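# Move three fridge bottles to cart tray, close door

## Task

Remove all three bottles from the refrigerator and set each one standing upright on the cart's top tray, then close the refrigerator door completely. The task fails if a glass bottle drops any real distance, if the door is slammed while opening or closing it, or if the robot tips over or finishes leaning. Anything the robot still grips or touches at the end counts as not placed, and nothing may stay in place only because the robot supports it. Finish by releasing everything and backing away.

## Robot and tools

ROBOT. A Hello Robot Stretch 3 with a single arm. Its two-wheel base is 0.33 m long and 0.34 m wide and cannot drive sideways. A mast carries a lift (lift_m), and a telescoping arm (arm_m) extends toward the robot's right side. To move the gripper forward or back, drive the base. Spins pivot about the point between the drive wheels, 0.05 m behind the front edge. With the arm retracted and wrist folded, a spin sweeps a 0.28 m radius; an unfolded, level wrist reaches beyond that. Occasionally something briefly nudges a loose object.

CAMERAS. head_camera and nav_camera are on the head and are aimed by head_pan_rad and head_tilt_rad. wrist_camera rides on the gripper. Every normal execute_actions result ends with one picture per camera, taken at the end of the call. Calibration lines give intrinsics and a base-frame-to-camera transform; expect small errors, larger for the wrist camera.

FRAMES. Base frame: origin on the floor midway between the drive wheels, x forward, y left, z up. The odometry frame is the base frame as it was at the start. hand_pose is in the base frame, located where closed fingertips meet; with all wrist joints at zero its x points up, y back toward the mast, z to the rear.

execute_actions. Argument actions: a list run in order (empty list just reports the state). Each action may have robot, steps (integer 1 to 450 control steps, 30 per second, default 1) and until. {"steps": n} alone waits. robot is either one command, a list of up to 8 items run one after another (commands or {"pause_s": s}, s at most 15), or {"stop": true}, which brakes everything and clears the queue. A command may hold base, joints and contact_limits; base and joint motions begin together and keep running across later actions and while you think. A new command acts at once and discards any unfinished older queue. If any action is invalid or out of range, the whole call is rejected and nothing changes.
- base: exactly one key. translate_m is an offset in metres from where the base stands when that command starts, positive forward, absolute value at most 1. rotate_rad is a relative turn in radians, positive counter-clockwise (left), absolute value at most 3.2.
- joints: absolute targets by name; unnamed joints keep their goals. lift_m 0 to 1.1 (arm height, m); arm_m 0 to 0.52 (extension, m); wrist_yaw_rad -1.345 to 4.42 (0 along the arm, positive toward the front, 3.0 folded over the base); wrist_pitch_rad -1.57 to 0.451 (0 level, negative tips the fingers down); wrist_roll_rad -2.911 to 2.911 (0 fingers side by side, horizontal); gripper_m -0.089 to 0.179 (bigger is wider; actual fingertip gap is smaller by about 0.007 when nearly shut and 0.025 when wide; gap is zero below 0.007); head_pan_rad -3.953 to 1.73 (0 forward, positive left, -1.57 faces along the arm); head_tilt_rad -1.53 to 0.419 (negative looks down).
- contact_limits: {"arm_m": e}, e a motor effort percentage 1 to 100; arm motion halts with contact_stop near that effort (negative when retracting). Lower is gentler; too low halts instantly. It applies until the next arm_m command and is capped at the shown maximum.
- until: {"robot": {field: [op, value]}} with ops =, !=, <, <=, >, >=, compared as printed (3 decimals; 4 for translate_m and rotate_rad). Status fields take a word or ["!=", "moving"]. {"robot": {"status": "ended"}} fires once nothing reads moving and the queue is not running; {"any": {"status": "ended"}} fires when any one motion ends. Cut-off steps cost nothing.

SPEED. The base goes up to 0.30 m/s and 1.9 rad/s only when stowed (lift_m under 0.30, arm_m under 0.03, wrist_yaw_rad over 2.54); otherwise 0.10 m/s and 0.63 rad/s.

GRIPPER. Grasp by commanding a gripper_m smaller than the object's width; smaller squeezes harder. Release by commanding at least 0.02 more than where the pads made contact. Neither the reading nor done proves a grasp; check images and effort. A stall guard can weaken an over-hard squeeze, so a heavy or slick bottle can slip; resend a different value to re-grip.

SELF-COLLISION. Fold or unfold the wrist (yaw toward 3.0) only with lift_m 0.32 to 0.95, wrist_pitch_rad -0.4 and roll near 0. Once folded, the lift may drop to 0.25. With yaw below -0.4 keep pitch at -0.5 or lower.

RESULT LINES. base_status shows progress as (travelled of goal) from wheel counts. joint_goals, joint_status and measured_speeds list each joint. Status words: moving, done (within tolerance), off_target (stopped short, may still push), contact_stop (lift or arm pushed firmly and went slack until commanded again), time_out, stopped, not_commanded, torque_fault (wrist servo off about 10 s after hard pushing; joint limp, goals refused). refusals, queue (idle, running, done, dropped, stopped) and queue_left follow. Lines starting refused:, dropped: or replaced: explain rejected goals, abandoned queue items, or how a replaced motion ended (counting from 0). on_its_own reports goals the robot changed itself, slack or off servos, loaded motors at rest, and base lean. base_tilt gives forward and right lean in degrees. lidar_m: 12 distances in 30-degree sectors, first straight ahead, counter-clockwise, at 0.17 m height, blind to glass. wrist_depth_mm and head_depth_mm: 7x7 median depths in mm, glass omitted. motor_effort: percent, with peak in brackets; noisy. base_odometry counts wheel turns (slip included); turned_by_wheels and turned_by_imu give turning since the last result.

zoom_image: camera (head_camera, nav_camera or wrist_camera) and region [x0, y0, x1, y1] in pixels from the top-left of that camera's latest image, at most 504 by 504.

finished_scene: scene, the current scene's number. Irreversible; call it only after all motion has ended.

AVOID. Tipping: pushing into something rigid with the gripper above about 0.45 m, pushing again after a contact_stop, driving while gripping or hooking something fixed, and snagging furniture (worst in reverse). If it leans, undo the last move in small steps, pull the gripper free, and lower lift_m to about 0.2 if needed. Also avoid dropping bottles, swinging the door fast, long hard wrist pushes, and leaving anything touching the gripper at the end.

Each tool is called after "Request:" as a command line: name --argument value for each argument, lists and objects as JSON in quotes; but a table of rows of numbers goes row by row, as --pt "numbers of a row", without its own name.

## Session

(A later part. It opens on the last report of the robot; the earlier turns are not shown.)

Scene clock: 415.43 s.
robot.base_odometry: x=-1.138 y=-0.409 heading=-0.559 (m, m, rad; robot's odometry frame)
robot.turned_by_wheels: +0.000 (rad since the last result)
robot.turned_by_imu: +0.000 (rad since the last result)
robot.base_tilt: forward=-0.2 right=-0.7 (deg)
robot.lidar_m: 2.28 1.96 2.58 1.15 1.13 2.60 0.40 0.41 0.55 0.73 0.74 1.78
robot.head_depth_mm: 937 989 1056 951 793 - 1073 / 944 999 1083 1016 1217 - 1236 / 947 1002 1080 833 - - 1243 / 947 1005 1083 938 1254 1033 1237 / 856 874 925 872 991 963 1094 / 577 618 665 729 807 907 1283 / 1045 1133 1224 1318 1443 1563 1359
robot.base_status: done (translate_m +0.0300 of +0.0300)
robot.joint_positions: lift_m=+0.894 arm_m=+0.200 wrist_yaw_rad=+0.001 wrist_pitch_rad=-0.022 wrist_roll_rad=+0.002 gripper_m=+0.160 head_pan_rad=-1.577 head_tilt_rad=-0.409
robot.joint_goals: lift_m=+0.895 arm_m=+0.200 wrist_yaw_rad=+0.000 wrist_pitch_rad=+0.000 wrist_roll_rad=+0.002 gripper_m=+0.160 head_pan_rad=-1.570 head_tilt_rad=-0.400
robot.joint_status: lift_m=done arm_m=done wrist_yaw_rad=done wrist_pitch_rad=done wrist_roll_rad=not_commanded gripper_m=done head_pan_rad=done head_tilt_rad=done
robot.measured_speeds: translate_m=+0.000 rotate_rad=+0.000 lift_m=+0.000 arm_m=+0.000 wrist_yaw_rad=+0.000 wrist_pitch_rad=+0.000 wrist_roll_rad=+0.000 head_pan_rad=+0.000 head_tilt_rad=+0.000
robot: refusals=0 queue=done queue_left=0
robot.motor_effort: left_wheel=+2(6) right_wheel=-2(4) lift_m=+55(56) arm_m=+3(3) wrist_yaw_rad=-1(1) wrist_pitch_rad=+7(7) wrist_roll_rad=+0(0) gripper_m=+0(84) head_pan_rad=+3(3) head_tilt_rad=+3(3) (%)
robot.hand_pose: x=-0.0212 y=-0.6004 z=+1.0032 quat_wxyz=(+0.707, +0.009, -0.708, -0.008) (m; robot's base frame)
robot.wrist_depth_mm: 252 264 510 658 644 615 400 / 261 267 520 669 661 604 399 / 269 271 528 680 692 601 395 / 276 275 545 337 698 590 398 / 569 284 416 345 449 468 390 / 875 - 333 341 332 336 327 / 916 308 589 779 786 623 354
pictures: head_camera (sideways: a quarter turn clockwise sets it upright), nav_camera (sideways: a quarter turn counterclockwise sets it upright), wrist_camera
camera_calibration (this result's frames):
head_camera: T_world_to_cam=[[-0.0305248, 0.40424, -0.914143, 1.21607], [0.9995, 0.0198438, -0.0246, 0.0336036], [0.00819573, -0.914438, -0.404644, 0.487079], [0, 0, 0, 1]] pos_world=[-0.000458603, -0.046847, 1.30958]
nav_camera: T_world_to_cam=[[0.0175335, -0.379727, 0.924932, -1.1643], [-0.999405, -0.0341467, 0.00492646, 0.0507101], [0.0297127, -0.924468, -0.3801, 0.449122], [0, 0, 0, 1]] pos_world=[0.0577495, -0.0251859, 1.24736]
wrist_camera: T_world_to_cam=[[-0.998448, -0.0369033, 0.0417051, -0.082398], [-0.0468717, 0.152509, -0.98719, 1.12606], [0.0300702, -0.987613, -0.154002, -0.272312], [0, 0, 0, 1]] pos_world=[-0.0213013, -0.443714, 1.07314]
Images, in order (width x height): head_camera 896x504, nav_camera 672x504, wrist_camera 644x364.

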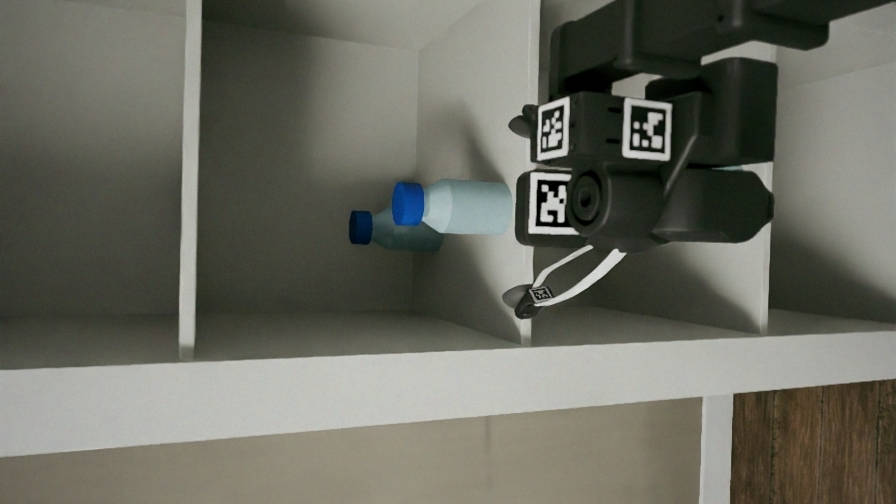

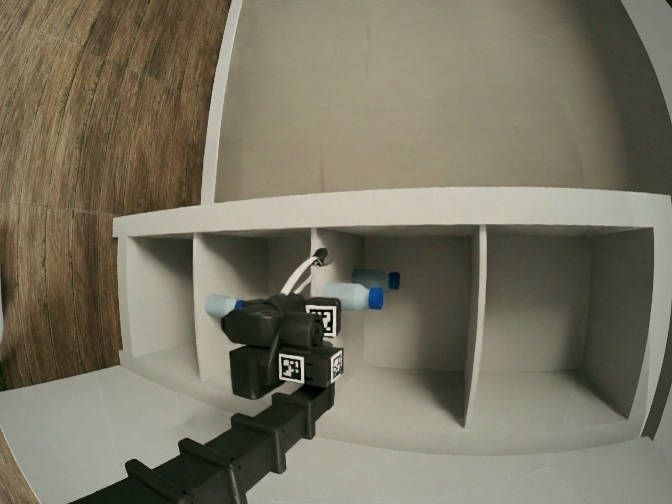

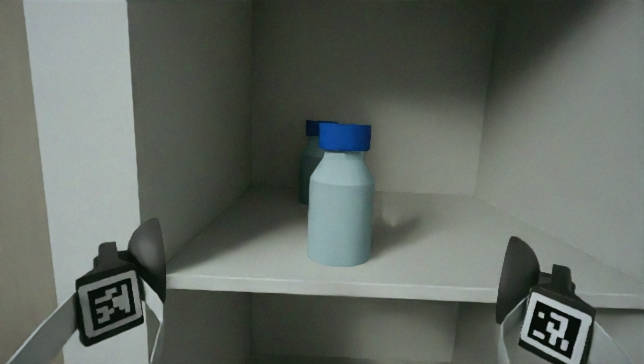

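Request:
execute_actions --actions '[{"robot": {"joints": {"lift_m": 0.875, "arm_m": 0.33}}, "steps": 200, "until": {"robot": {"status": "ended"}}}]'

Scene clock: 468.73 s.
robot.base_odometry: x=-1.138 y=-0.409 heading=-0.559 (m, m, rad; robot's odometry frame)
robot.turned_by_wheels: +0.000 (rad since the last result)
robot.turned_by_imu: +0.000 (rad since the last result)
robot.base_tilt: forward=-0.2 right=-0.7 (deg)
robot.lidar_m: 2.28 1.96 2.58 1.15 1.13 2.61 0.40 0.41 0.55 0.72 0.74 1.78
robot.head_depth_mm: 942 990 1058 951 911 - 1084 / 937 995 1084 1090 - 1036 1236 / 938 1001 1088 943 - 951 1239 / 947 1005 1080 1004 1259 1032 1235 / 855 875 929 849 994 965 1093 / 577 616 664 730 803 906 1287 / 1052 1133 1227 1323 1448 1567 1357
robot.base_status: done (translate_m +0.0300 of +0.0300)
robot.joint_positions: lift_m=+0.876 arm_m=+0.330 wrist_yaw_rad=+0.001 wrist_pitch_rad=-0.022 wrist_roll_rad=+0.002 gripper_m=+0.160 head_pan_rad=-1.577 head_tilt_rad=-0.409
robot.joint_goals: lift_m=+0.875 arm_m=+0.330 wrist_yaw_rad=+0.000 wrist_pitch_rad=+0.000 wrist_roll_rad=+0.002 gripper_m=+0.160 head_pan_rad=-1.570 head_tilt_rad=-0.400
robot.joint_status: lift_m=done arm_m=done wrist_yaw_rad=done wrist_pitch_rad=done wrist_roll_rad=not_commanded gripper_m=done head_pan_rad=done head_tilt_rad=done
robot.measured_speeds: translate_m=+0.000 rotate_rad=+0.000 lift_m=+0.000 arm_m=+0.000 wrist_yaw_rad=+0.000 wrist_pitch_rad=+0.000 wrist_roll_rad=+0.000 head_pan_rad=+0.000 head_tilt_rad=+0.000
robot: refusals=0 queue=done queue_left=0
robot.motor_effort: left_wheel=+1(2) right_wheel=-2(2) lift_m=+18(56) arm_m=+4(4) wrist_yaw_rad=-1(1) wrist_pitch_rad=+7(7) wrist_roll_rad=+0(0) gripper_m=+0(0) head_pan_rad=+3(2) head_tilt_rad=+3(3) (%)
robot.hand_pose: x=-0.0212 y=-0.7304 z=+0.9846 quat_wxyz=(+0.707, +0.009, -0.708, -0.008) (m; robot's base frame)
robot.wrist_depth_mm: 195 268 513 527 533 526 397 / 196 271 527 544 543 539 397 / 199 274 541 206 560 550 396 / 200 277 498 205 572 569 392 / 201 280 367 203 361 412 370 / 198 - 256 209 254 273 284 / 181 189 197 200 205 207 224
pictures: head_camera (sideways: a quarter turn clockwise sets it upright), nav_camera (sideways: a quarter turn counterclockwise sets it upright), wrist_camera
camera_calibration (this result's frames):
head_camera: T_world_to_cam=[[-0.030525, 0.404224, -0.914151, 1.21608], [0.9995, 0.0198436, -0.0246004, 0.0336042], [0.00819591, -0.914445, -0.404628, 0.487058], [0, 0, 0, 1]] pos_world=[-0.000458591, -0.0468469, 1.30958]
nav_camera: T_world_to_cam=[[0.0175337, -0.37971, 0.924939, -1.16431], [-0.999405, -0.0341469, 0.00492718, 0.0507091], [0.0297129, -0.924475, -0.380083, 0.449101], [0, 0, 0, 1]] pos_world=[0.0577495, -0.0251868, 1.24736]
wrist_camera: T_world_to_cam=[[-0.998449, -0.0368704, 0.0417076, -0.0864034], [-0.0468671, 0.152444, -0.9872, 1.12743], [0.0300404, -0.987624, -0.153935, -0.403653], [0, 0, 0, 1]] pos_world=[-0.0213043, -0.573712, 1.05446]
Images, in order (width x height): head_camera 896x504, nav_camera 672x504, wrist_camera 644x364.

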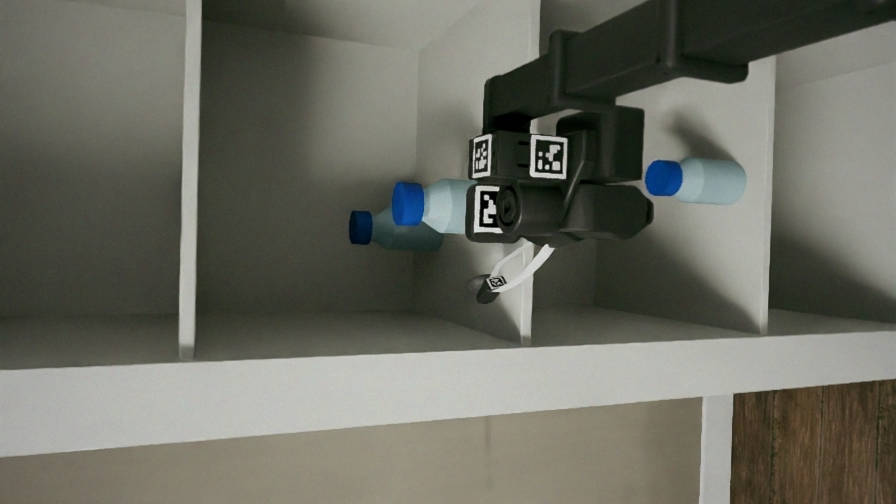

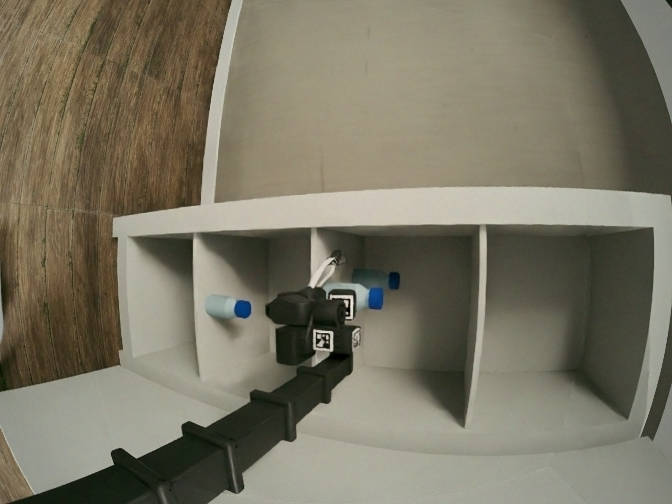

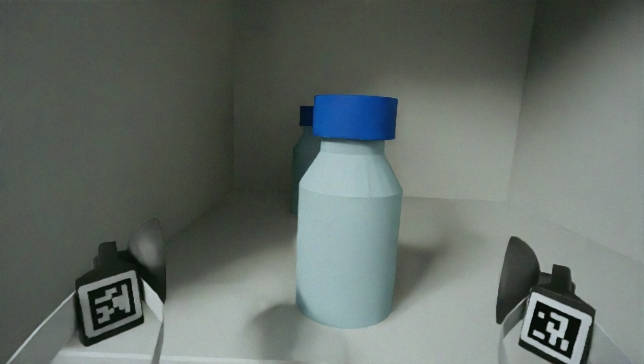

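Request:
execute_actions --actions '[{"robot": {"base": {"translate_m": -0.01}, "joints": {"arm_m": 0.40}}, "steps": 200, "until": {"robot": {"status": "ended"}}}]'

Scene clock: 491.30 s.
robot.base_odometry: x=-1.146 y=-0.404 heading=-0.559 (m, m, rad; robot's odometry frame)
robot.turned_by_wheels: +0.000 (rad since the last result)
robot.turned_by_imu: +0.000 (rad since the last result)
robot.base_tilt: forward=-0.2 right=-0.7 (deg)
robot.lidar_m: 2.28 1.96 2.59 1.14 1.13 2.59 0.39 0.40 0.54 0.73 0.74 1.79
robot.head_depth_mm: 938 987 1044 952 892 - 1049 / 941 999 1092 1097 1264 1037 1231 / 945 1006 1091 1084 1263 958 1238 / 945 1000 1079 1002 1257 1030 1235 / 918 944 997 880 1073 960 1168 / 582 624 664 721 797 889 1249 / 1039 1122 1227 1323 1453 1571 1352
robot.base_status: done (translate_m -0.0100 of -0.0100)
robot.joint_positions: lift_m=+0.876 arm_m=+0.400 wrist_yaw_rad=+0.001 wrist_pitch_rad=-0.022 wrist_roll_rad=+0.002 gripper_m=+0.160 head_pan_rad=-1.577 head_tilt_rad=-0.409
robot.joint_goals: lift_m=+0.875 arm_m=+0.400 wrist_yaw_rad=+0.000 wrist_pitch_rad=+0.000 wrist_roll_rad=+0.002 gripper_m=+0.160 head_pan_rad=-1.570 head_tilt_rad=-0.400
robot.joint_status: lift_m=done arm_m=done wrist_yaw_rad=done wrist_pitch_rad=done wrist_roll_rad=not_commanded gripper_m=done head_pan_rad=done head_tilt_rad=done
robot.measured_speeds: translate_m=+0.000 rotate_rad=+0.000 lift_m=+0.000 arm_m=+0.000 wrist_yaw_rad=+0.000 wrist_pitch_rad=+0.000 wrist_roll_rad=+0.000 head_pan_rad=+0.000 head_tilt_rad=+0.000
robot: refusals=0 queue=done queue_left=0
robot.motor_effort: left_wheel=+2(5) right_wheel=-2(3) lift_m=+19(18) arm_m=+3(4) wrist_yaw_rad=+0(1) wrist_pitch_rad=+7(7) wrist_roll_rad=+0(0) gripper_m=+0(0) head_pan_rad=+3(3) head_tilt_rad=+3(3) (%)
robot.hand_pose: x=-0.0212 y=-0.8004 z=+0.9846 quat_wxyz=(+0.707, +0.009, -0.708, -0.008) (m; robot's base frame)
robot.wrist_depth_mm: 203 287 467 463 467 462 388 / 205 292 478 479 473 478 383 / 207 294 495 130 492 489 379 / 209 298 501 135 501 499 374 / 211 300 361 129 335 410 361 / 203 - 253 131 239 274 285 / 183 189 194 135 186 207 224
pictures: head_camera (sideways: a quarter turn clockwise sets it upright), nav_camera (sideways: a quarter turn counterclockwise sets it upright), wrist_camera
camera_calibration (this result's frames):
head_camera: T_world_to_cam=[[-0.0305253, 0.40422, -0.914152, 1.21608], [0.9995, 0.019844, -0.0246006, 0.0336044], [0.00819644, -0.914447, -0.404624, 0.487052], [0, 0, 0, 1]] pos_world=[-0.000458563, -0.0468468, 1.30958]
nav_camera: T_world_to_cam=[[0.017534, -0.379706, 0.924941, -1.16431], [-0.999405, -0.0341475, 0.00492737, 0.0507089], [0.0297134, -0.924477, -0.380079, 0.449095], [0, 0, 0, 1]] pos_world=[0.0577495, -0.025187, 1.24736]
wrist_camera: T_world_to_cam=[[-0.99845, -0.0368485, 0.0417074, -0.0889721], [-0.0468636, 0.152445, -0.9872, 1.1381], [0.0300188, -0.987625, -0.153936, -0.472786], [0, 0, 0, 1]] pos_world=[-0.0213065, -0.643711, 1.05446]
Images, in order (width x height): head_camera 896x504, nav_camera 672x504, wrist_camera 644x364.

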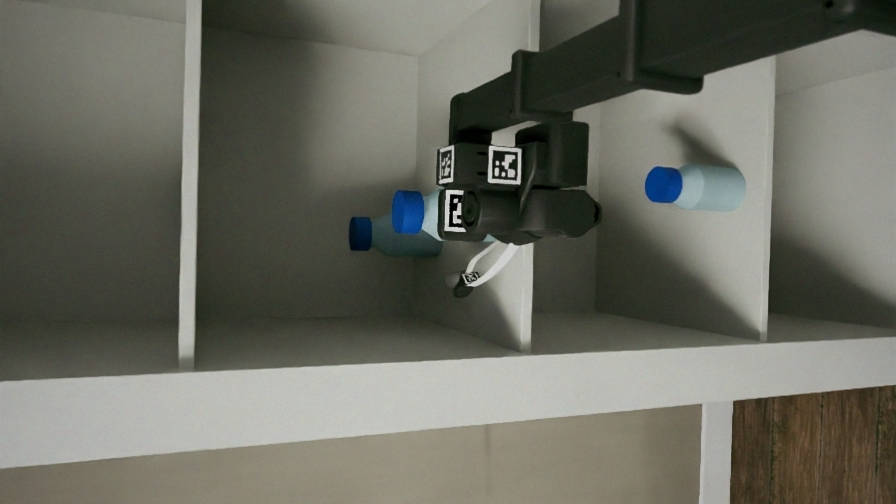

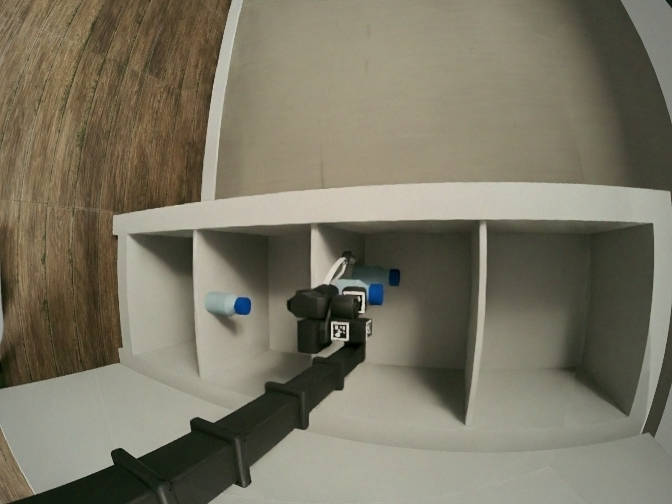

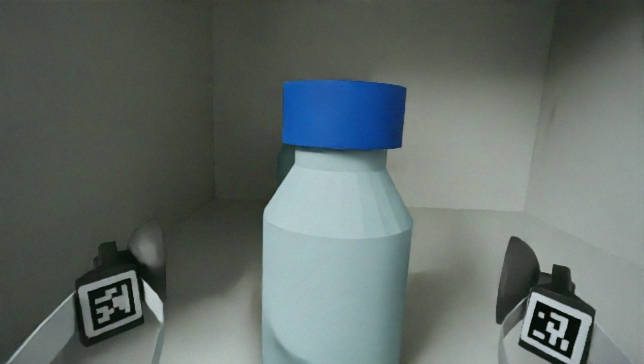

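Request:
execute_actions --actions '[{"robot": {"joints": {"gripper_m": 0.03}}, "steps": 90, "until": {"robot": {"status": "ended"}}}]'

Scene clock: 504.60 s.
robot.base_odometry: x=-1.146 y=-0.404 heading=-0.559 (m, m, rad; robot's odometry frame)
robot.turned_by_wheels: +0.000 (rad since the last result)
robot.turned_by_imu: +0.000 (rad since the last result)
robot.base_tilt: forward=-0.2 right=-0.7 (deg)
robot.lidar_m: 2.28 1.96 2.57 1.14 1.13 2.59 0.39 0.40 0.54 0.73 0.74 1.78
robot.head_depth_mm: 937 985 1041 947 892 - 1051 / 940 993 1080 1091 1264 1041 1220 / 942 1000 1084 1084 1264 957 1233 / 940 1004 1081 998 1256 1033 1233 / 919 945 1002 880 1077 968 1157 / 582 624 664 722 796 893 1255 / 1039 1123 1225 1324 1444 1561 1356
robot.base_status: done (translate_m -0.0100 of -0.0100)
robot.joint_positions: lift_m=+0.876 arm_m=+0.400 wrist_yaw_rad=-0.003 wrist_pitch_rad=-0.022 wrist_roll_rad=+0.002 gripper_m=+0.031 head_pan_rad=-1.577 head_tilt_rad=-0.409
robot.joint_goals: lift_m=+0.875 arm_m=+0.400 wrist_yaw_rad=+0.000 wrist_pitch_rad=+0.000 wrist_roll_rad=+0.002 gripper_m=+0.030 head_pan_rad=-1.570 head_tilt_rad=-0.400
robot.joint_status: lift_m=done arm_m=done wrist_yaw_rad=done wrist_pitch_rad=done wrist_roll_rad=not_commanded gripper_m=done head_pan_rad=done head_tilt_rad=done
robot.measured_speeds: translate_m=+0.000 rotate_rad=+0.000 lift_m=+0.000 arm_m=+0.000 wrist_yaw_rad=+0.000 wrist_pitch_rad=+0.000 wrist_roll_rad=+0.000 head_pan_rad=+0.000 head_tilt_rad=+0.000
robot: refusals=0 queue=done queue_left=0
robot.motor_effort: left_wheel=+0(1) right_wheel=+0(2) lift_m=+19(19) arm_m=+2(3) wrist_yaw_rad=+1(2) wrist_pitch_rad=+7(6) wrist_roll_rad=+0(0) gripper_m=-19(91) head_pan_rad=+3(2) head_tilt_rad=+3(3) (%)
robot.hand_pose: x=-0.0221 y=-0.8004 z=+0.9846 quat_wxyz=(+0.707, +0.007, -0.708, -0.009) (m; robot's base frame)
robot.wrist_depth_mm: 205 293 466 467 469 461 386 / 207 294 481 474 480 484 381 / 209 296 490 128 488 498 377 / 211 302 502 135 508 503 377 / 213 302 366 128 144 411 356 / 214 250 - 130 135 276 279 / 190 192 187 134 186 208 211
pictures: head_camera (sideways: a quarter turn clockwise sets it upright), nav_camera (sideways: a quarter turn counterclockwise sets it upright), wrist_camera
camera_calibration (this result's frames):
head_camera: T_world_to_cam=[[-0.0305253, 0.40422, -0.914152, 1.21608], [0.9995, 0.019844, -0.0246006, 0.0336044], [0.00819644, -0.914447, -0.404624, 0.487053], [0, 0, 0, 1]] pos_world=[-0.000458563, -0.0468468, 1.30958]
nav_camera: T_world_to_cam=[[0.017534, -0.379706, 0.924941, -1.16431], [-0.999405, -0.0341475, 0.00492737, 0.0507089], [0.0297134, -0.924477, -0.380079, 0.449095], [0, 0, 0, 1]] pos_world=[0.0577495, -0.025187, 1.24736]
wrist_camera: T_world_to_cam=[[-0.998581, -0.0330976, 0.0417096, -0.086936], [-0.0462927, 0.15262, -0.9872, 1.13821], [0.0263083, -0.987731, -0.153936, -0.472985], [0, 0, 0, 1]] pos_world=[-0.0216782, -0.643773, 1.05446]
Images, in order (width x height): head_camera 896x504, nav_camera 672x504, wrist_camera 644x364.

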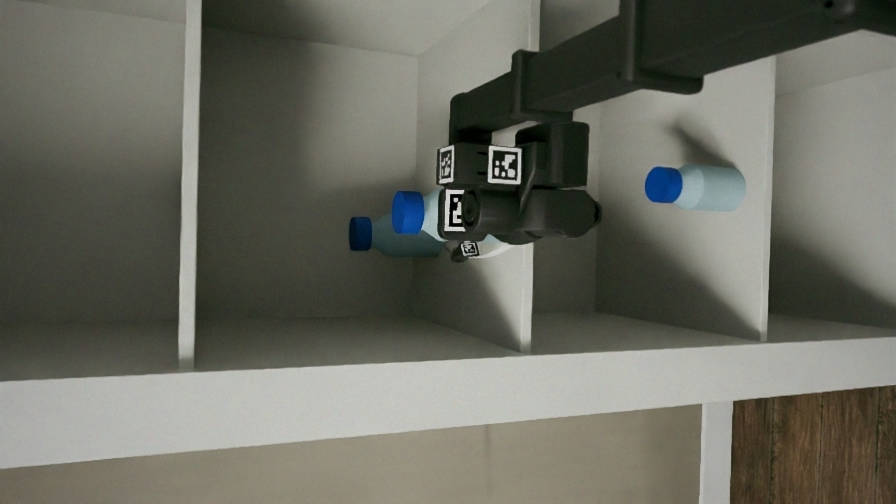

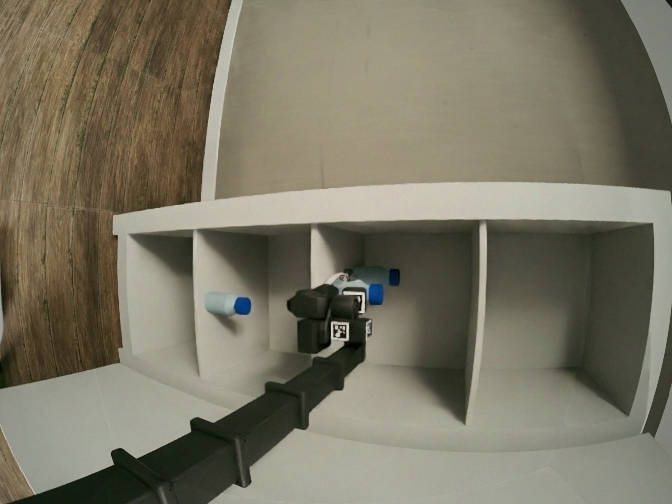

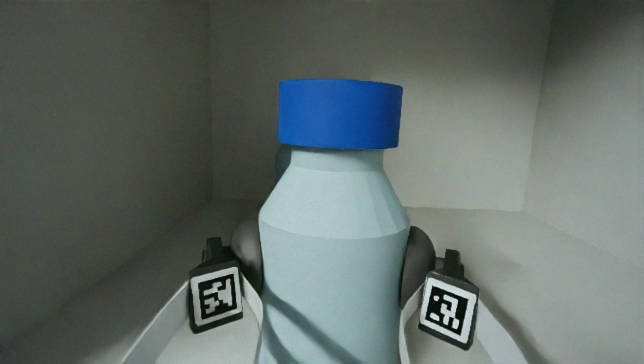

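Request:
execute_actions --actions '[{"robot": {"joints": {"lift_m": 0.915}}, "steps": 60, "until": {"robot": {"status": "ended"}}}, {"robot": {"joints": {"arm_m": 0.3}}, "steps": 90, "until": {"robot": {"status": "ended"}}}]'

Scene clock: 593.63 s.
robot.base_odometry: x=-1.146 y=-0.404 heading=-0.559 (m, m, rad; robot's odometry frame)
robot.turned_by_wheels: +0.000 (rad since the last result)
robot.turned_by_imu: +0.000 (rad since the last result)
robot.base_tilt: forward=-0.2 right=-0.7 (deg)
robot.lidar_m: 2.29 1.97 2.58 1.14 1.13 2.59 0.39 0.40 0.54 0.73 0.74 1.78
robot.head_depth_mm: 937 984 1047 963 - 972 991 / 938 998 1091 1126 1219 1038 1224 / 944 1002 1082 1108 - 959 1240 / 942 1002 1082 998 1250 1036 1229 / 919 945 999 880 1072 964 1159 / 582 626 665 722 796 891 1259 / 1035 1126 1224 1323 1441 1574 1363
robot.base_status: done (translate_m -0.0100 of -0.0100)
robot.joint_positions: lift_m=+0.914 arm_m=+0.300 wrist_yaw_rad=-0.001 wrist_pitch_rad=-0.055 wrist_roll_rad=+0.002 gripper_m=+0.031 head_pan_rad=-1.577 head_tilt_rad=-0.409
robot.joint_goals: lift_m=+0.915 arm_m=+0.300 wrist_yaw_rad=+0.000 wrist_pitch_rad=+0.000 wrist_roll_rad=+0.002 gripper_m=+0.030 head_pan_rad=-1.570 head_tilt_rad=-0.400
robot.joint_status: lift_m=done arm_m=done wrist_yaw_rad=done wrist_pitch_rad=done wrist_roll_rad=not_commanded gripper_m=done head_pan_rad=done head_tilt_rad=done
robot.measured_speeds: translate_m=+0.000 rotate_rad=+0.000 lift_m=+0.000 arm_m=+0.000 wrist_yaw_rad=+0.000 wrist_pitch_rad=+0.000 wrist_roll_rad=+0.000 head_pan_rad=+0.000 head_tilt_rad=+0.000
robot: refusals=0 queue=done queue_left=0
robot.motor_effort: left_wheel=+0(1) right_wheel=-1(0) lift_m=+59(62) arm_m=-4(7) wrist_yaw_rad=+1(1) wrist_pitch_rad=+16(17) wrist_roll_rad=+0(0) gripper_m=-15(16) head_pan_rad=+3(3) head_tilt_rad=+3(3) (%)
robot.hand_pose: x=-0.0218 y=-0.6997 z=+1.0149 quat_wxyz=(+0.706, +0.019, -0.707, -0.020) (m; robot's base frame)
robot.wrist_depth_mm: 202 285 544 550 552 540 388 / 204 289 573 558 564 559 387 / 207 293 580 128 590 576 378 / 208 298 560 135 611 565 380 / 209 300 417 128 146 465 376 / 212 283 - 130 136 327 328 / 213 234 229 133 227 253 254
pictures: head_camera (sideways: a quarter turn clockwise sets it upright), nav_camera (sideways: a quarter turn counterclockwise sets it upright), wrist_camera
camera_calibration (this result's frames):
head_camera: T_world_to_cam=[[-0.0305342, 0.404208, -0.914157, 1.21609], [0.9995, 0.0198657, -0.0246009, 0.0336048], [0.00821647, -0.914451, -0.404613, 0.487038], [0, 0, 0, 1]] pos_world=[-0.000457534, -0.0468469, 1.30958]
nav_camera: T_world_to_cam=[[0.0175424, -0.379695, 0.924945, -1.16432], [-0.999404, -0.0341693, 0.00492784, 0.0507082], [0.0297337, -0.924481, -0.380068, 0.449081], [0, 0, 0, 1]] pos_world=[0.0577501, -0.0251866, 1.24736]
wrist_camera: T_world_to_cam=[[-0.998541, -0.0356828, 0.0405254, -0.0851515], [-0.0464365, 0.184502, -0.981735, 1.16952], [0.027554, -0.982184, -0.185889, -0.332539], [0, 0, 0, 1]] pos_world=[-0.0215561, -0.545431, 1.08979]
Images, in order (width x height): head_camera 896x504, nav_camera 672x504, wrist_camera 644x364.

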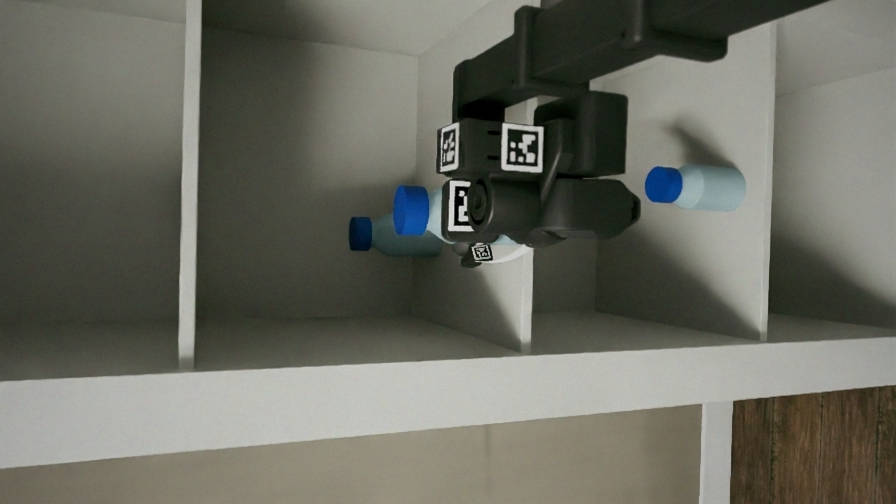

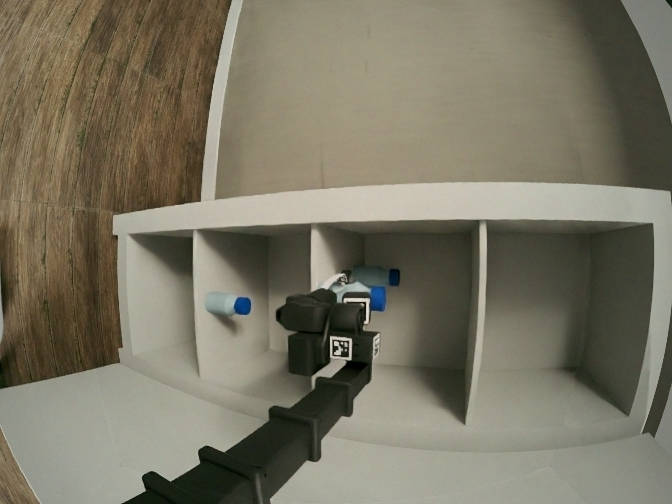

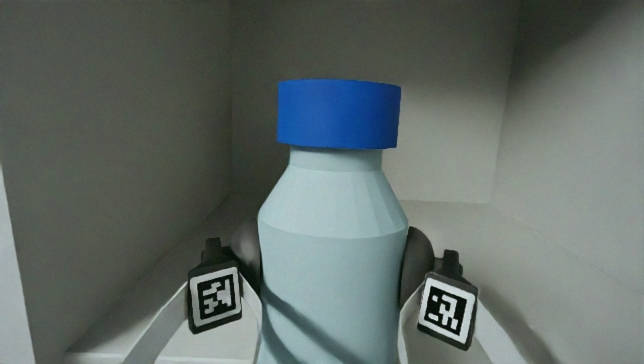

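Request:
execute_actions --actions '[{"robot": {"joints": {"arm_m": 0.0, "head_tilt_rad": -0.75}}, "steps": 90, "until": {"robot": {"arm_m": ["<", 0.18]}}}, {"robot": {"base": {"rotate_rad": 1.906}}, "steps": 200, "until": {"robot": {"status": "ended"}}}, {"robot": {"base": {"translate_m": 0.697}}, "steps": 300, "until": {"robot": {"status": "ended"}}}, {"robot": {"base": {"rotate_rad": 1.672}}, "steps": 200, "until": {"robot": {"status": "ended"}}}]'

Scene clock: 621.30 s.
robot.base_odometry: x=-0.991 y=+0.276 heading=+3.019 (m, m, rad; robot's odometry frame)
robot.turned_by_wheels: +3.578 (rad since the last result)
robot.turned_by_imu: +3.648 (rad since the last result)
robot.base_tilt: forward=-0.2 right=-0.7 (deg)
robot.lidar_m: 2.30 2.07 0.73 1.43 2.52 2.03 2.46 1.95 0.44 0.42 0.43 2.27
robot.head_depth_mm: 1489 1653 1854 1924 635 - - / 1548 1729 977 721 605 - - / 1620 1794 399 414 - - - / 1712 1902 972 690 660 882 1074 / 1818 1986 971 748 662 879 1077 / 1897 2124 956 747 610 880 1095 / 2025 2332 2491 714 612 1254 1140
robot.base_status: done (rotate_rad +1.6719 of +1.6720)
robot.joint_positions: lift_m=+0.914 arm_m=+0.001 wrist_yaw_rad=-0.001 wrist_pitch_rad=-0.055 wrist_roll_rad=+0.002 gripper_m=+0.031 head_pan_rad=-1.577 head_tilt_rad=-0.741
robot.joint_goals: lift_m=+0.915 arm_m=+0.000 wrist_yaw_rad=+0.000 wrist_pitch_rad=+0.000 wrist_roll_rad=+0.002 gripper_m=+0.030 head_pan_rad=-1.570 head_tilt_rad=-0.750
robot.joint_status: lift_m=done arm_m=done wrist_yaw_rad=done wrist_pitch_rad=done wrist_roll_rad=not_commanded gripper_m=done head_pan_rad=done head_tilt_rad=done
robot.measured_speeds: translate_m=+0.000 rotate_rad=+0.000 lift_m=+0.000 arm_m=+0.000 wrist_yaw_rad=+0.000 wrist_pitch_rad=+0.000 wrist_roll_rad=+0.000 head_pan_rad=+0.000 head_tilt_rad=+0.000
robot: refusals=0 queue=done queue_left=0
robot.motor_effort: left_wheel=-2(6) right_wheel=+0(4) lift_m=+58(58) arm_m=-5(6) wrist_yaw_rad=+0(1) wrist_pitch_rad=+16(16) wrist_roll_rad=+0(1) gripper_m=-15(15) head_pan_rad=+3(3) head_tilt_rad=-4(22) (%)
robot.hand_pose: x=-0.0216 y=-0.4002 z=+1.0147 quat_wxyz=(+0.706, +0.020, -0.707, -0.020) (m; robot's base frame)
robot.wrist_depth_mm: - - - - - - - / - - - - - - - / - - - 128 - - - / - - - 135 - - - / - - 741 128 146 - - / - 499 - 130 136 - - / 372 422 404 134 390 - -
pictures: head_camera (sideways: a quarter turn clockwise sets it upright), nav_camera (sideways: a quarter turn counterclockwise sets it upright), wrist_camera
camera_calibration (this result's frames):
head_camera: T_world_to_cam=[[-0.0289172, 0.680259, -0.732401, 0.979091], [0.999537, 0.0265989, -0.0147592, 0.0207832], [0.00944098, -0.732489, -0.680714, 0.846247], [0, 0, 0, 1]] pos_world=[-0.000450479, -0.046722, 1.29345]
nav_camera: T_world_to_cam=[[0.0158926, -0.660602, 0.750568, -0.936923], [-0.999396, -0.0337042, -0.00850294, 0.0681928], [0.0309144, -0.749979, -0.660739, 0.814249], [0, 0, 0, 1]] pos_world=[0.0578698, -0.00596524, 1.24181]
wrist_camera: T_world_to_cam=[[-0.998512, -0.0365093, 0.0405021, -0.0745588], [-0.046582, 0.185008, -0.981632, 1.11422], [0.0283455, -0.982059, -0.186434, -0.0377388], [0, 0, 0, 1]] pos_world=[-0.0214755, -0.245924, 1.08974]
Images, in order (width x height): head_camera 896x504, nav_camera 672x504, wrist_camera 644x364.

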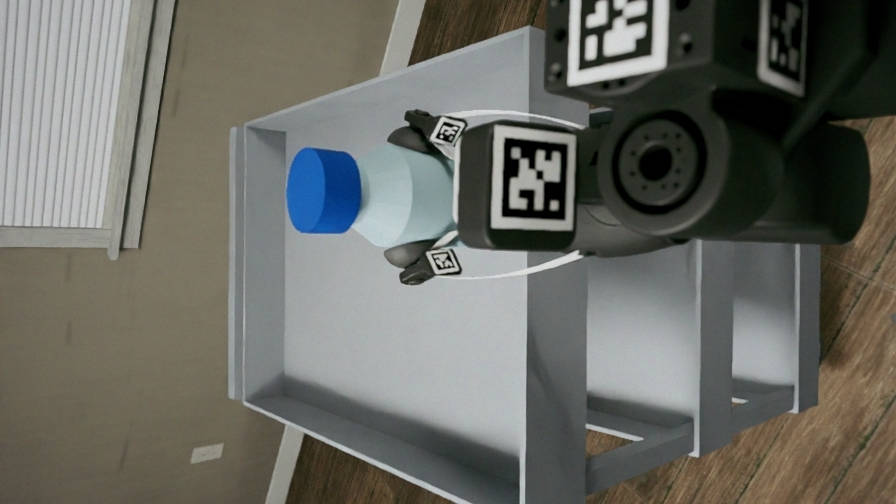

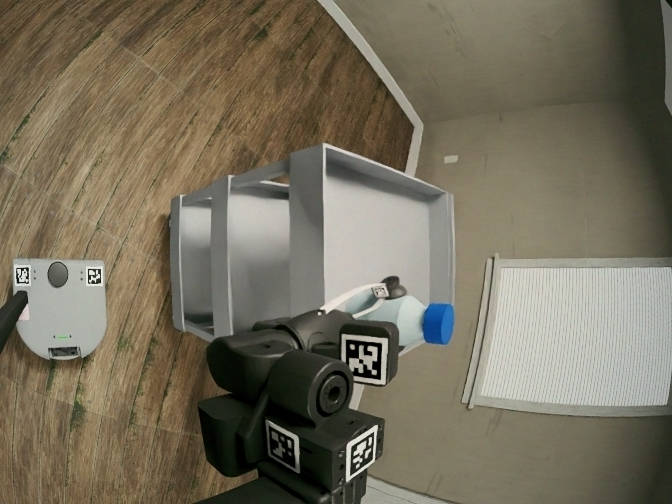

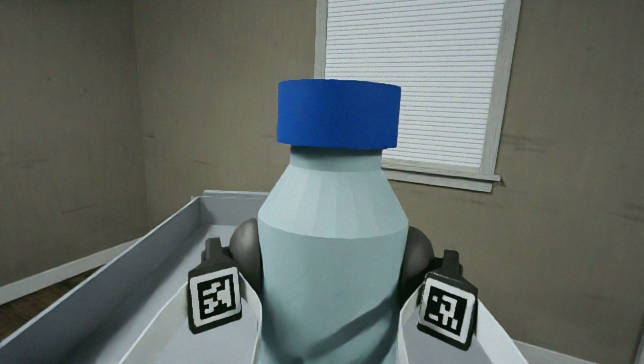

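Request:
zoom_image --camera "head_camera" --region '[200, 0, 620, 236]'

Request:
zoom_image --camera "head_camera" --region '[200, 268, 620, 504]'

Region (200, 0, 620, 236) of head_camera's 896x504 image, scaled by 1.200, with more detail than that image has; it fills the top 283 rows of this view, and the rest is white.

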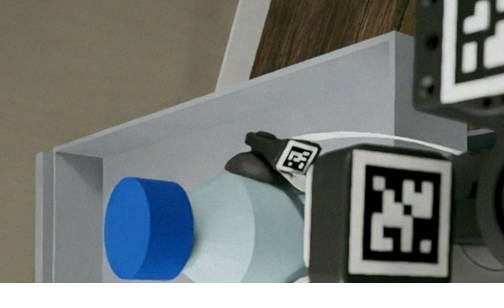

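Region (200, 268, 620, 504) of head_camera's 896x504 image, scaled by 1.200, with more detail than that image has; it fills the top 283 rows of this view, and the rest is white.

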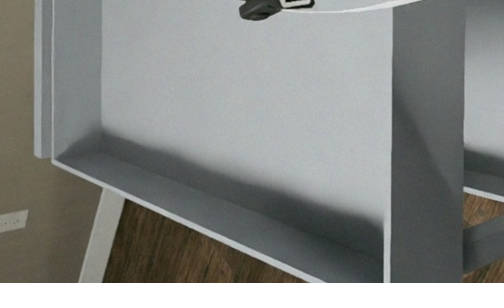

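Request:
execute_actions --actions '[{"robot": {"base": {"translate_m": -0.077}, "joints": {"arm_m": 0.125, "wrist_pitch_rad": -0.04}}, "steps": 120, "until": {"robot": {"status": "ended"}}}, {"robot": {"joints": {"lift_m": 0.80}}, "steps": 90, "until": {"robot": {"status": "ended"}}}]'

Scene clock: 745.10 s.
robot.base_odometry: x=-0.915 y=+0.266 heading=+3.019 (m, m, rad; robot's odometry frame)
robot.turned_by_wheels: +0.000 (rad since the last result)
robot.turned_by_imu: +0.000 (rad since the last result)
robot.base_tilt: forward=-0.2 right=-0.7 (deg)
robot.lidar_m: 2.37 0.80 0.78 1.44 2.56 1.96 2.38 1.91 1.80 0.43 0.44 2.34
robot.head_depth_mm: 1458 1637 1821 1901 - - - / 1525 1705 1942 1856 - 1252 1142 / 1602 1777 931 585 - 996 1100 / 1678 1837 973 700 612 878 1079 / 1772 1950 968 748 613 880 1073 / 1874 2061 971 746 615 878 1076 / 1974 2273 925 744 617 873 1120
robot.base_status: done (translate_m -0.0770 of -0.0770)
robot.joint_positions: lift_m=+0.801 arm_m=+0.125 wrist_yaw_rad=-0.001 wrist_pitch_rad=-0.095 wrist_roll_rad=+0.002 gripper_m=+0.031 head_pan_rad=-1.577 head_tilt_rad=-0.741
robot.joint_goals: lift_m=+0.800 arm_m=+0.125 wrist_yaw_rad=+0.000 wrist_pitch_rad=-0.040 wrist_roll_rad=+0.002 gripper_m=+0.030 head_pan_rad=-1.570 head_tilt_rad=-0.750
robot.joint_status: lift_m=done arm_m=done wrist_yaw_rad=done wrist_pitch_rad=off_target wrist_roll_rad=not_commanded gripper_m=done head_pan_rad=done head_tilt_rad=done
robot.measured_speeds: translate_m=+0.000 rotate_rad=+0.000 lift_m=+0.000 arm_m=+0.000 wrist_yaw_rad=+0.000 wrist_pitch_rad=+0.000 wrist_roll_rad=+0.000 head_pan_rad=+0.000 head_tilt_rad=+0.000
robot: refusals=0 queue=done queue_left=0
robot.motor_effort: left_wheel=-2(5) right_wheel=+0(2) lift_m=+22(58) arm_m=+3(4) wrist_yaw_rad=+0(1) wrist_pitch_rad=+16(16) wrist_roll_rad=+0(0) gripper_m=-16(15) head_pan_rad=+3(3) head_tilt_rad=-4(4) (%)
robot.hand_pose: x=-0.0216 y=-0.5225 z=+0.8909 quat_wxyz=(+0.706, +0.034, -0.707, -0.034) (m; robot's base frame)
robot.wrist_depth_mm: - - - - - - - / - - - - - - - / - - - 128 - - - / 470 589 636 135 - - - / 392 406 415 128 146 - - / 296 302 - 130 135 - - / 236 238 233 134 201 - -
pictures: head_camera (sideways: a quarter turn clockwise sets it upright), nav_camera (sideways: a quarter turn counterclockwise sets it upright), wrist_camera
camera_calibration (this result's frames):
head_camera: T_world_to_cam=[[-0.028917, 0.68028, -0.732382, 0.979066], [0.999537, 0.0265993, -0.0147583, 0.020782], [0.0094411, -0.73247, -0.680734, 0.846273], [0, 0, 0, 1]] pos_world=[-0.000450477, -0.0467217, 1.29344]
nav_camera: T_world_to_cam=[[0.0158925, -0.660623, 0.75055, -0.936899], [-0.999396, -0.033704, -0.00850403, 0.0681942], [0.0309145, -0.749961, -0.660759, 0.814276], [0, 0, 0, 1]] pos_world=[0.0578698, -0.00596359, 1.24181]
wrist_camera: T_world_to_cam=[[-0.998514, -0.0380646, 0.0389918, -0.0734841], [-0.0465525, 0.223975, -0.973483, 1.02842], [0.028322, -0.973851, -0.225414, -0.141941], [0, 0, 0, 1]] pos_world=[-0.0214793, -0.371367, 0.97202]
Images, in order (width x height): head_camera 896x504, nav_camera 672x504, wrist_camera 644x364.

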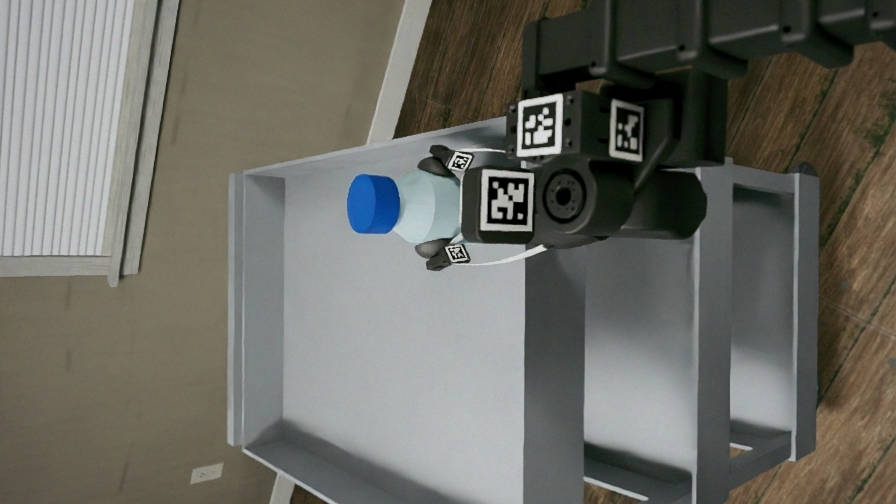

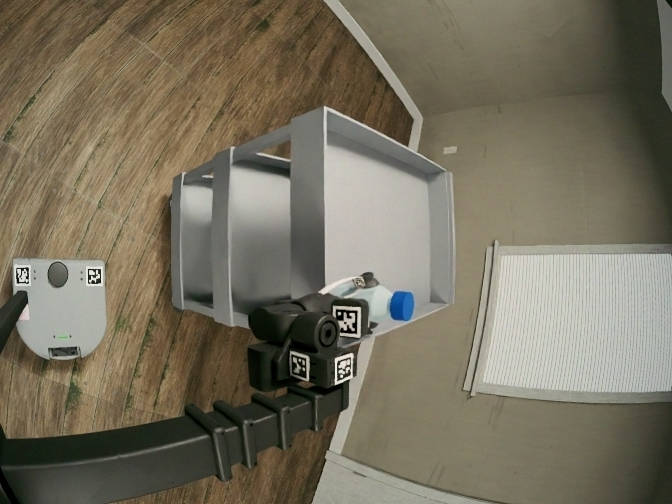

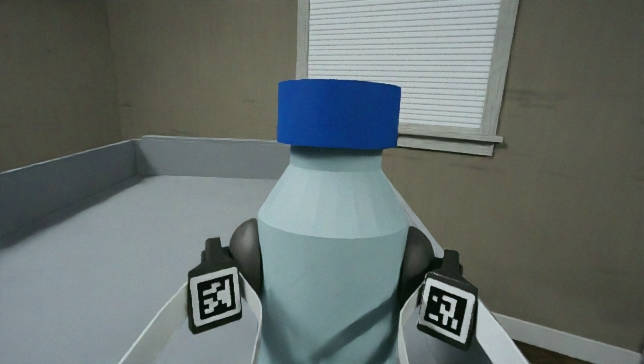

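Request:
zoom_image --camera "head_camera" --region '[330, 90, 620, 290]'

Region (330, 90, 620, 290) of head_camera's 896x504 image, scaled by 1.738, with more detail than that image has; it fills the top 348 rows of this view, and the rest is white.

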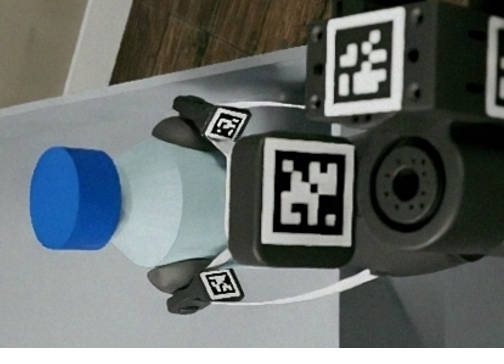

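Request:
execute_actions --actions '[{"robot": {"base": {"translate_m": 0.025}}, "steps": 60, "until": {"robot": {"status": "ended"}}}, {"robot": {"joints": {"lift_m": 0.785}}, "steps": 60, "until": {"robot": {"status": "ended"}}}]'

Scene clock: 810.03 s.
robot.base_odometry: x=-0.940 y=+0.270 heading=+3.019 (m, m, rad; robot's odometry frame)
robot.turned_by_wheels: +0.000 (rad since the last result)
robot.turned_by_imu: +0.000 (rad since the last result)
robot.base_tilt: forward=-0.2 right=-0.7 (deg)
robot.lidar_m: 2.36 0.79 0.77 1.44 2.55 1.98 2.41 1.92 0.44 0.43 0.44 2.31
robot.head_depth_mm: 1470 1625 1842 1930 1651 - - / 1530 1716 1903 802 - - 1141 / 1622 1780 931 600 - 1095 1097 / 1693 1872 970 700 612 878 1072 / 1781 1972 964 745 610 883 1076 / 1889 2074 963 748 614 884 1079 / 1974 2333 914 747 615 864 1143
robot.base_status: done (translate_m +0.0250 of +0.0250)
robot.joint_positions: lift_m=+0.786 arm_m=+0.125 wrist_yaw_rad=+0.000 wrist_pitch_rad=-0.095 wrist_roll_rad=+0.002 gripper_m=+0.031 head_pan_rad=-1.577 head_tilt_rad=-0.741
robot.joint_goals: lift_m=+0.785 arm_m=+0.125 wrist_yaw_rad=+0.000 wrist_pitch_rad=-0.040 wrist_roll_rad=+0.002 gripper_m=+0.030 head_pan_rad=-1.570 head_tilt_rad=-0.750
robot.joint_status: lift_m=done arm_m=done wrist_yaw_rad=done wrist_pitch_rad=off_target wrist_roll_rad=not_commanded gripper_m=done head_pan_rad=done head_tilt_rad=done
robot.measured_speeds: translate_m=+0.000 rotate_rad=+0.000 lift_m=+0.000 arm_m=+0.000 wrist_yaw_rad=+0.000 wrist_pitch_rad=+0.000 wrist_roll_rad=+0.000 head_pan_rad=+0.000 head_tilt_rad=+0.000
robot: refusals=0 queue=done queue_left=0
robot.motor_effort: left_wheel=-2(2) right_wheel=+0(5) lift_m=+22(23) arm_m=+3(3) wrist_yaw_rad=+0(0) wrist_pitch_rad=+16(16) wrist_roll_rad=+0(0) gripper_m=-15(15) head_pan_rad=+3(3) head_tilt_rad=-4(4) (%)
robot.hand_pose: x=-0.0216 y=-0.5225 z=+0.8759 quat_wxyz=(+0.706, +0.034, -0.707, -0.034) (m; robot's base frame)
robot.wrist_depth_mm: - - - - - - - / - - - - - - - / - - - 128 - - - / 431 543 587 135 441 - - / 358 367 376 127 145 - - / 270 276 - 130 136 205 - / 216 218 214 134 212 169 151
pictures: head_camera (sideways: a quarter turn clockwise sets it upright), nav_camera (sideways: a quarter turn counterclockwise sets it upright), wrist_camera
camera_calibration (this result's frames):
head_camera: T_world_to_cam=[[-0.0289171, 0.680279, -0.732382, 0.979066], [0.999537, 0.0265994, -0.0147583, 0.020782], [0.00944118, -0.73247, -0.680734, 0.846273], [0, 0, 0, 1]] pos_world=[-0.000450472, -0.0467217, 1.29344]
nav_camera: T_world_to_cam=[[0.0158926, -0.660623, 0.75055, -0.936899], [-0.999396, -0.0337041, -0.00850403, 0.0681942], [0.0309146, -0.749961, -0.660759, 0.814276], [0, 0, 0, 1]] pos_world=[0.0578698, -0.00596358, 1.24181]
wrist_camera: T_world_to_cam=[[-0.998507, -0.0382661, 0.0389846, -0.0729472], [-0.0465961, 0.224147, -0.973441, 1.01383], [0.0285115, -0.973804, -0.225595, -0.145135], [0, 0, 0, 1]] pos_world=[-0.0214595, -0.371373, 0.95701]
Images, in order (width x height): head_camera 896x504, nav_camera 672x504, wrist_camera 644x364.

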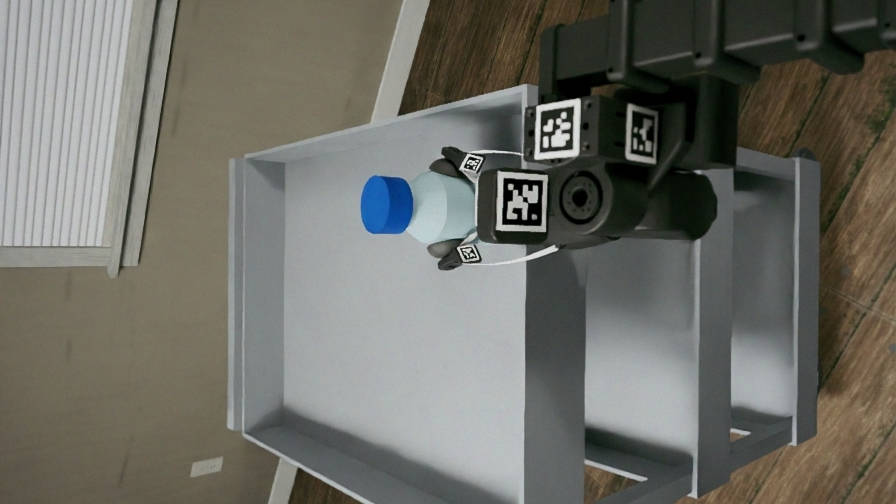

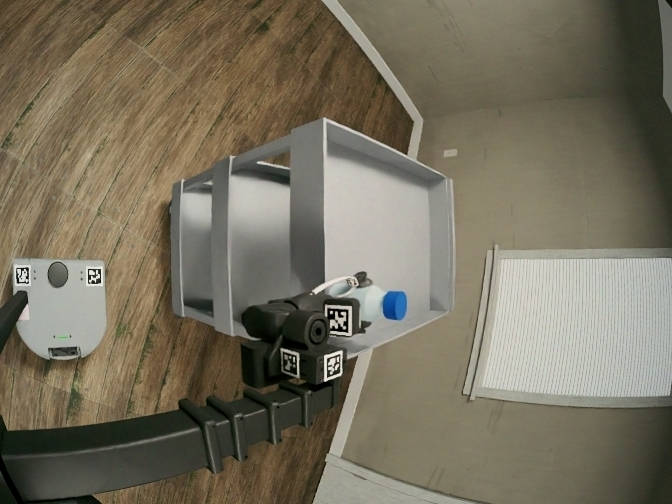

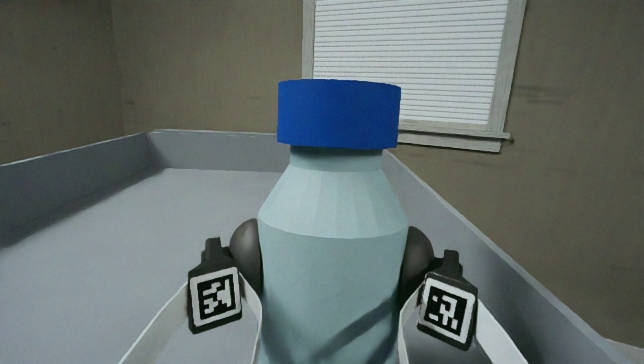

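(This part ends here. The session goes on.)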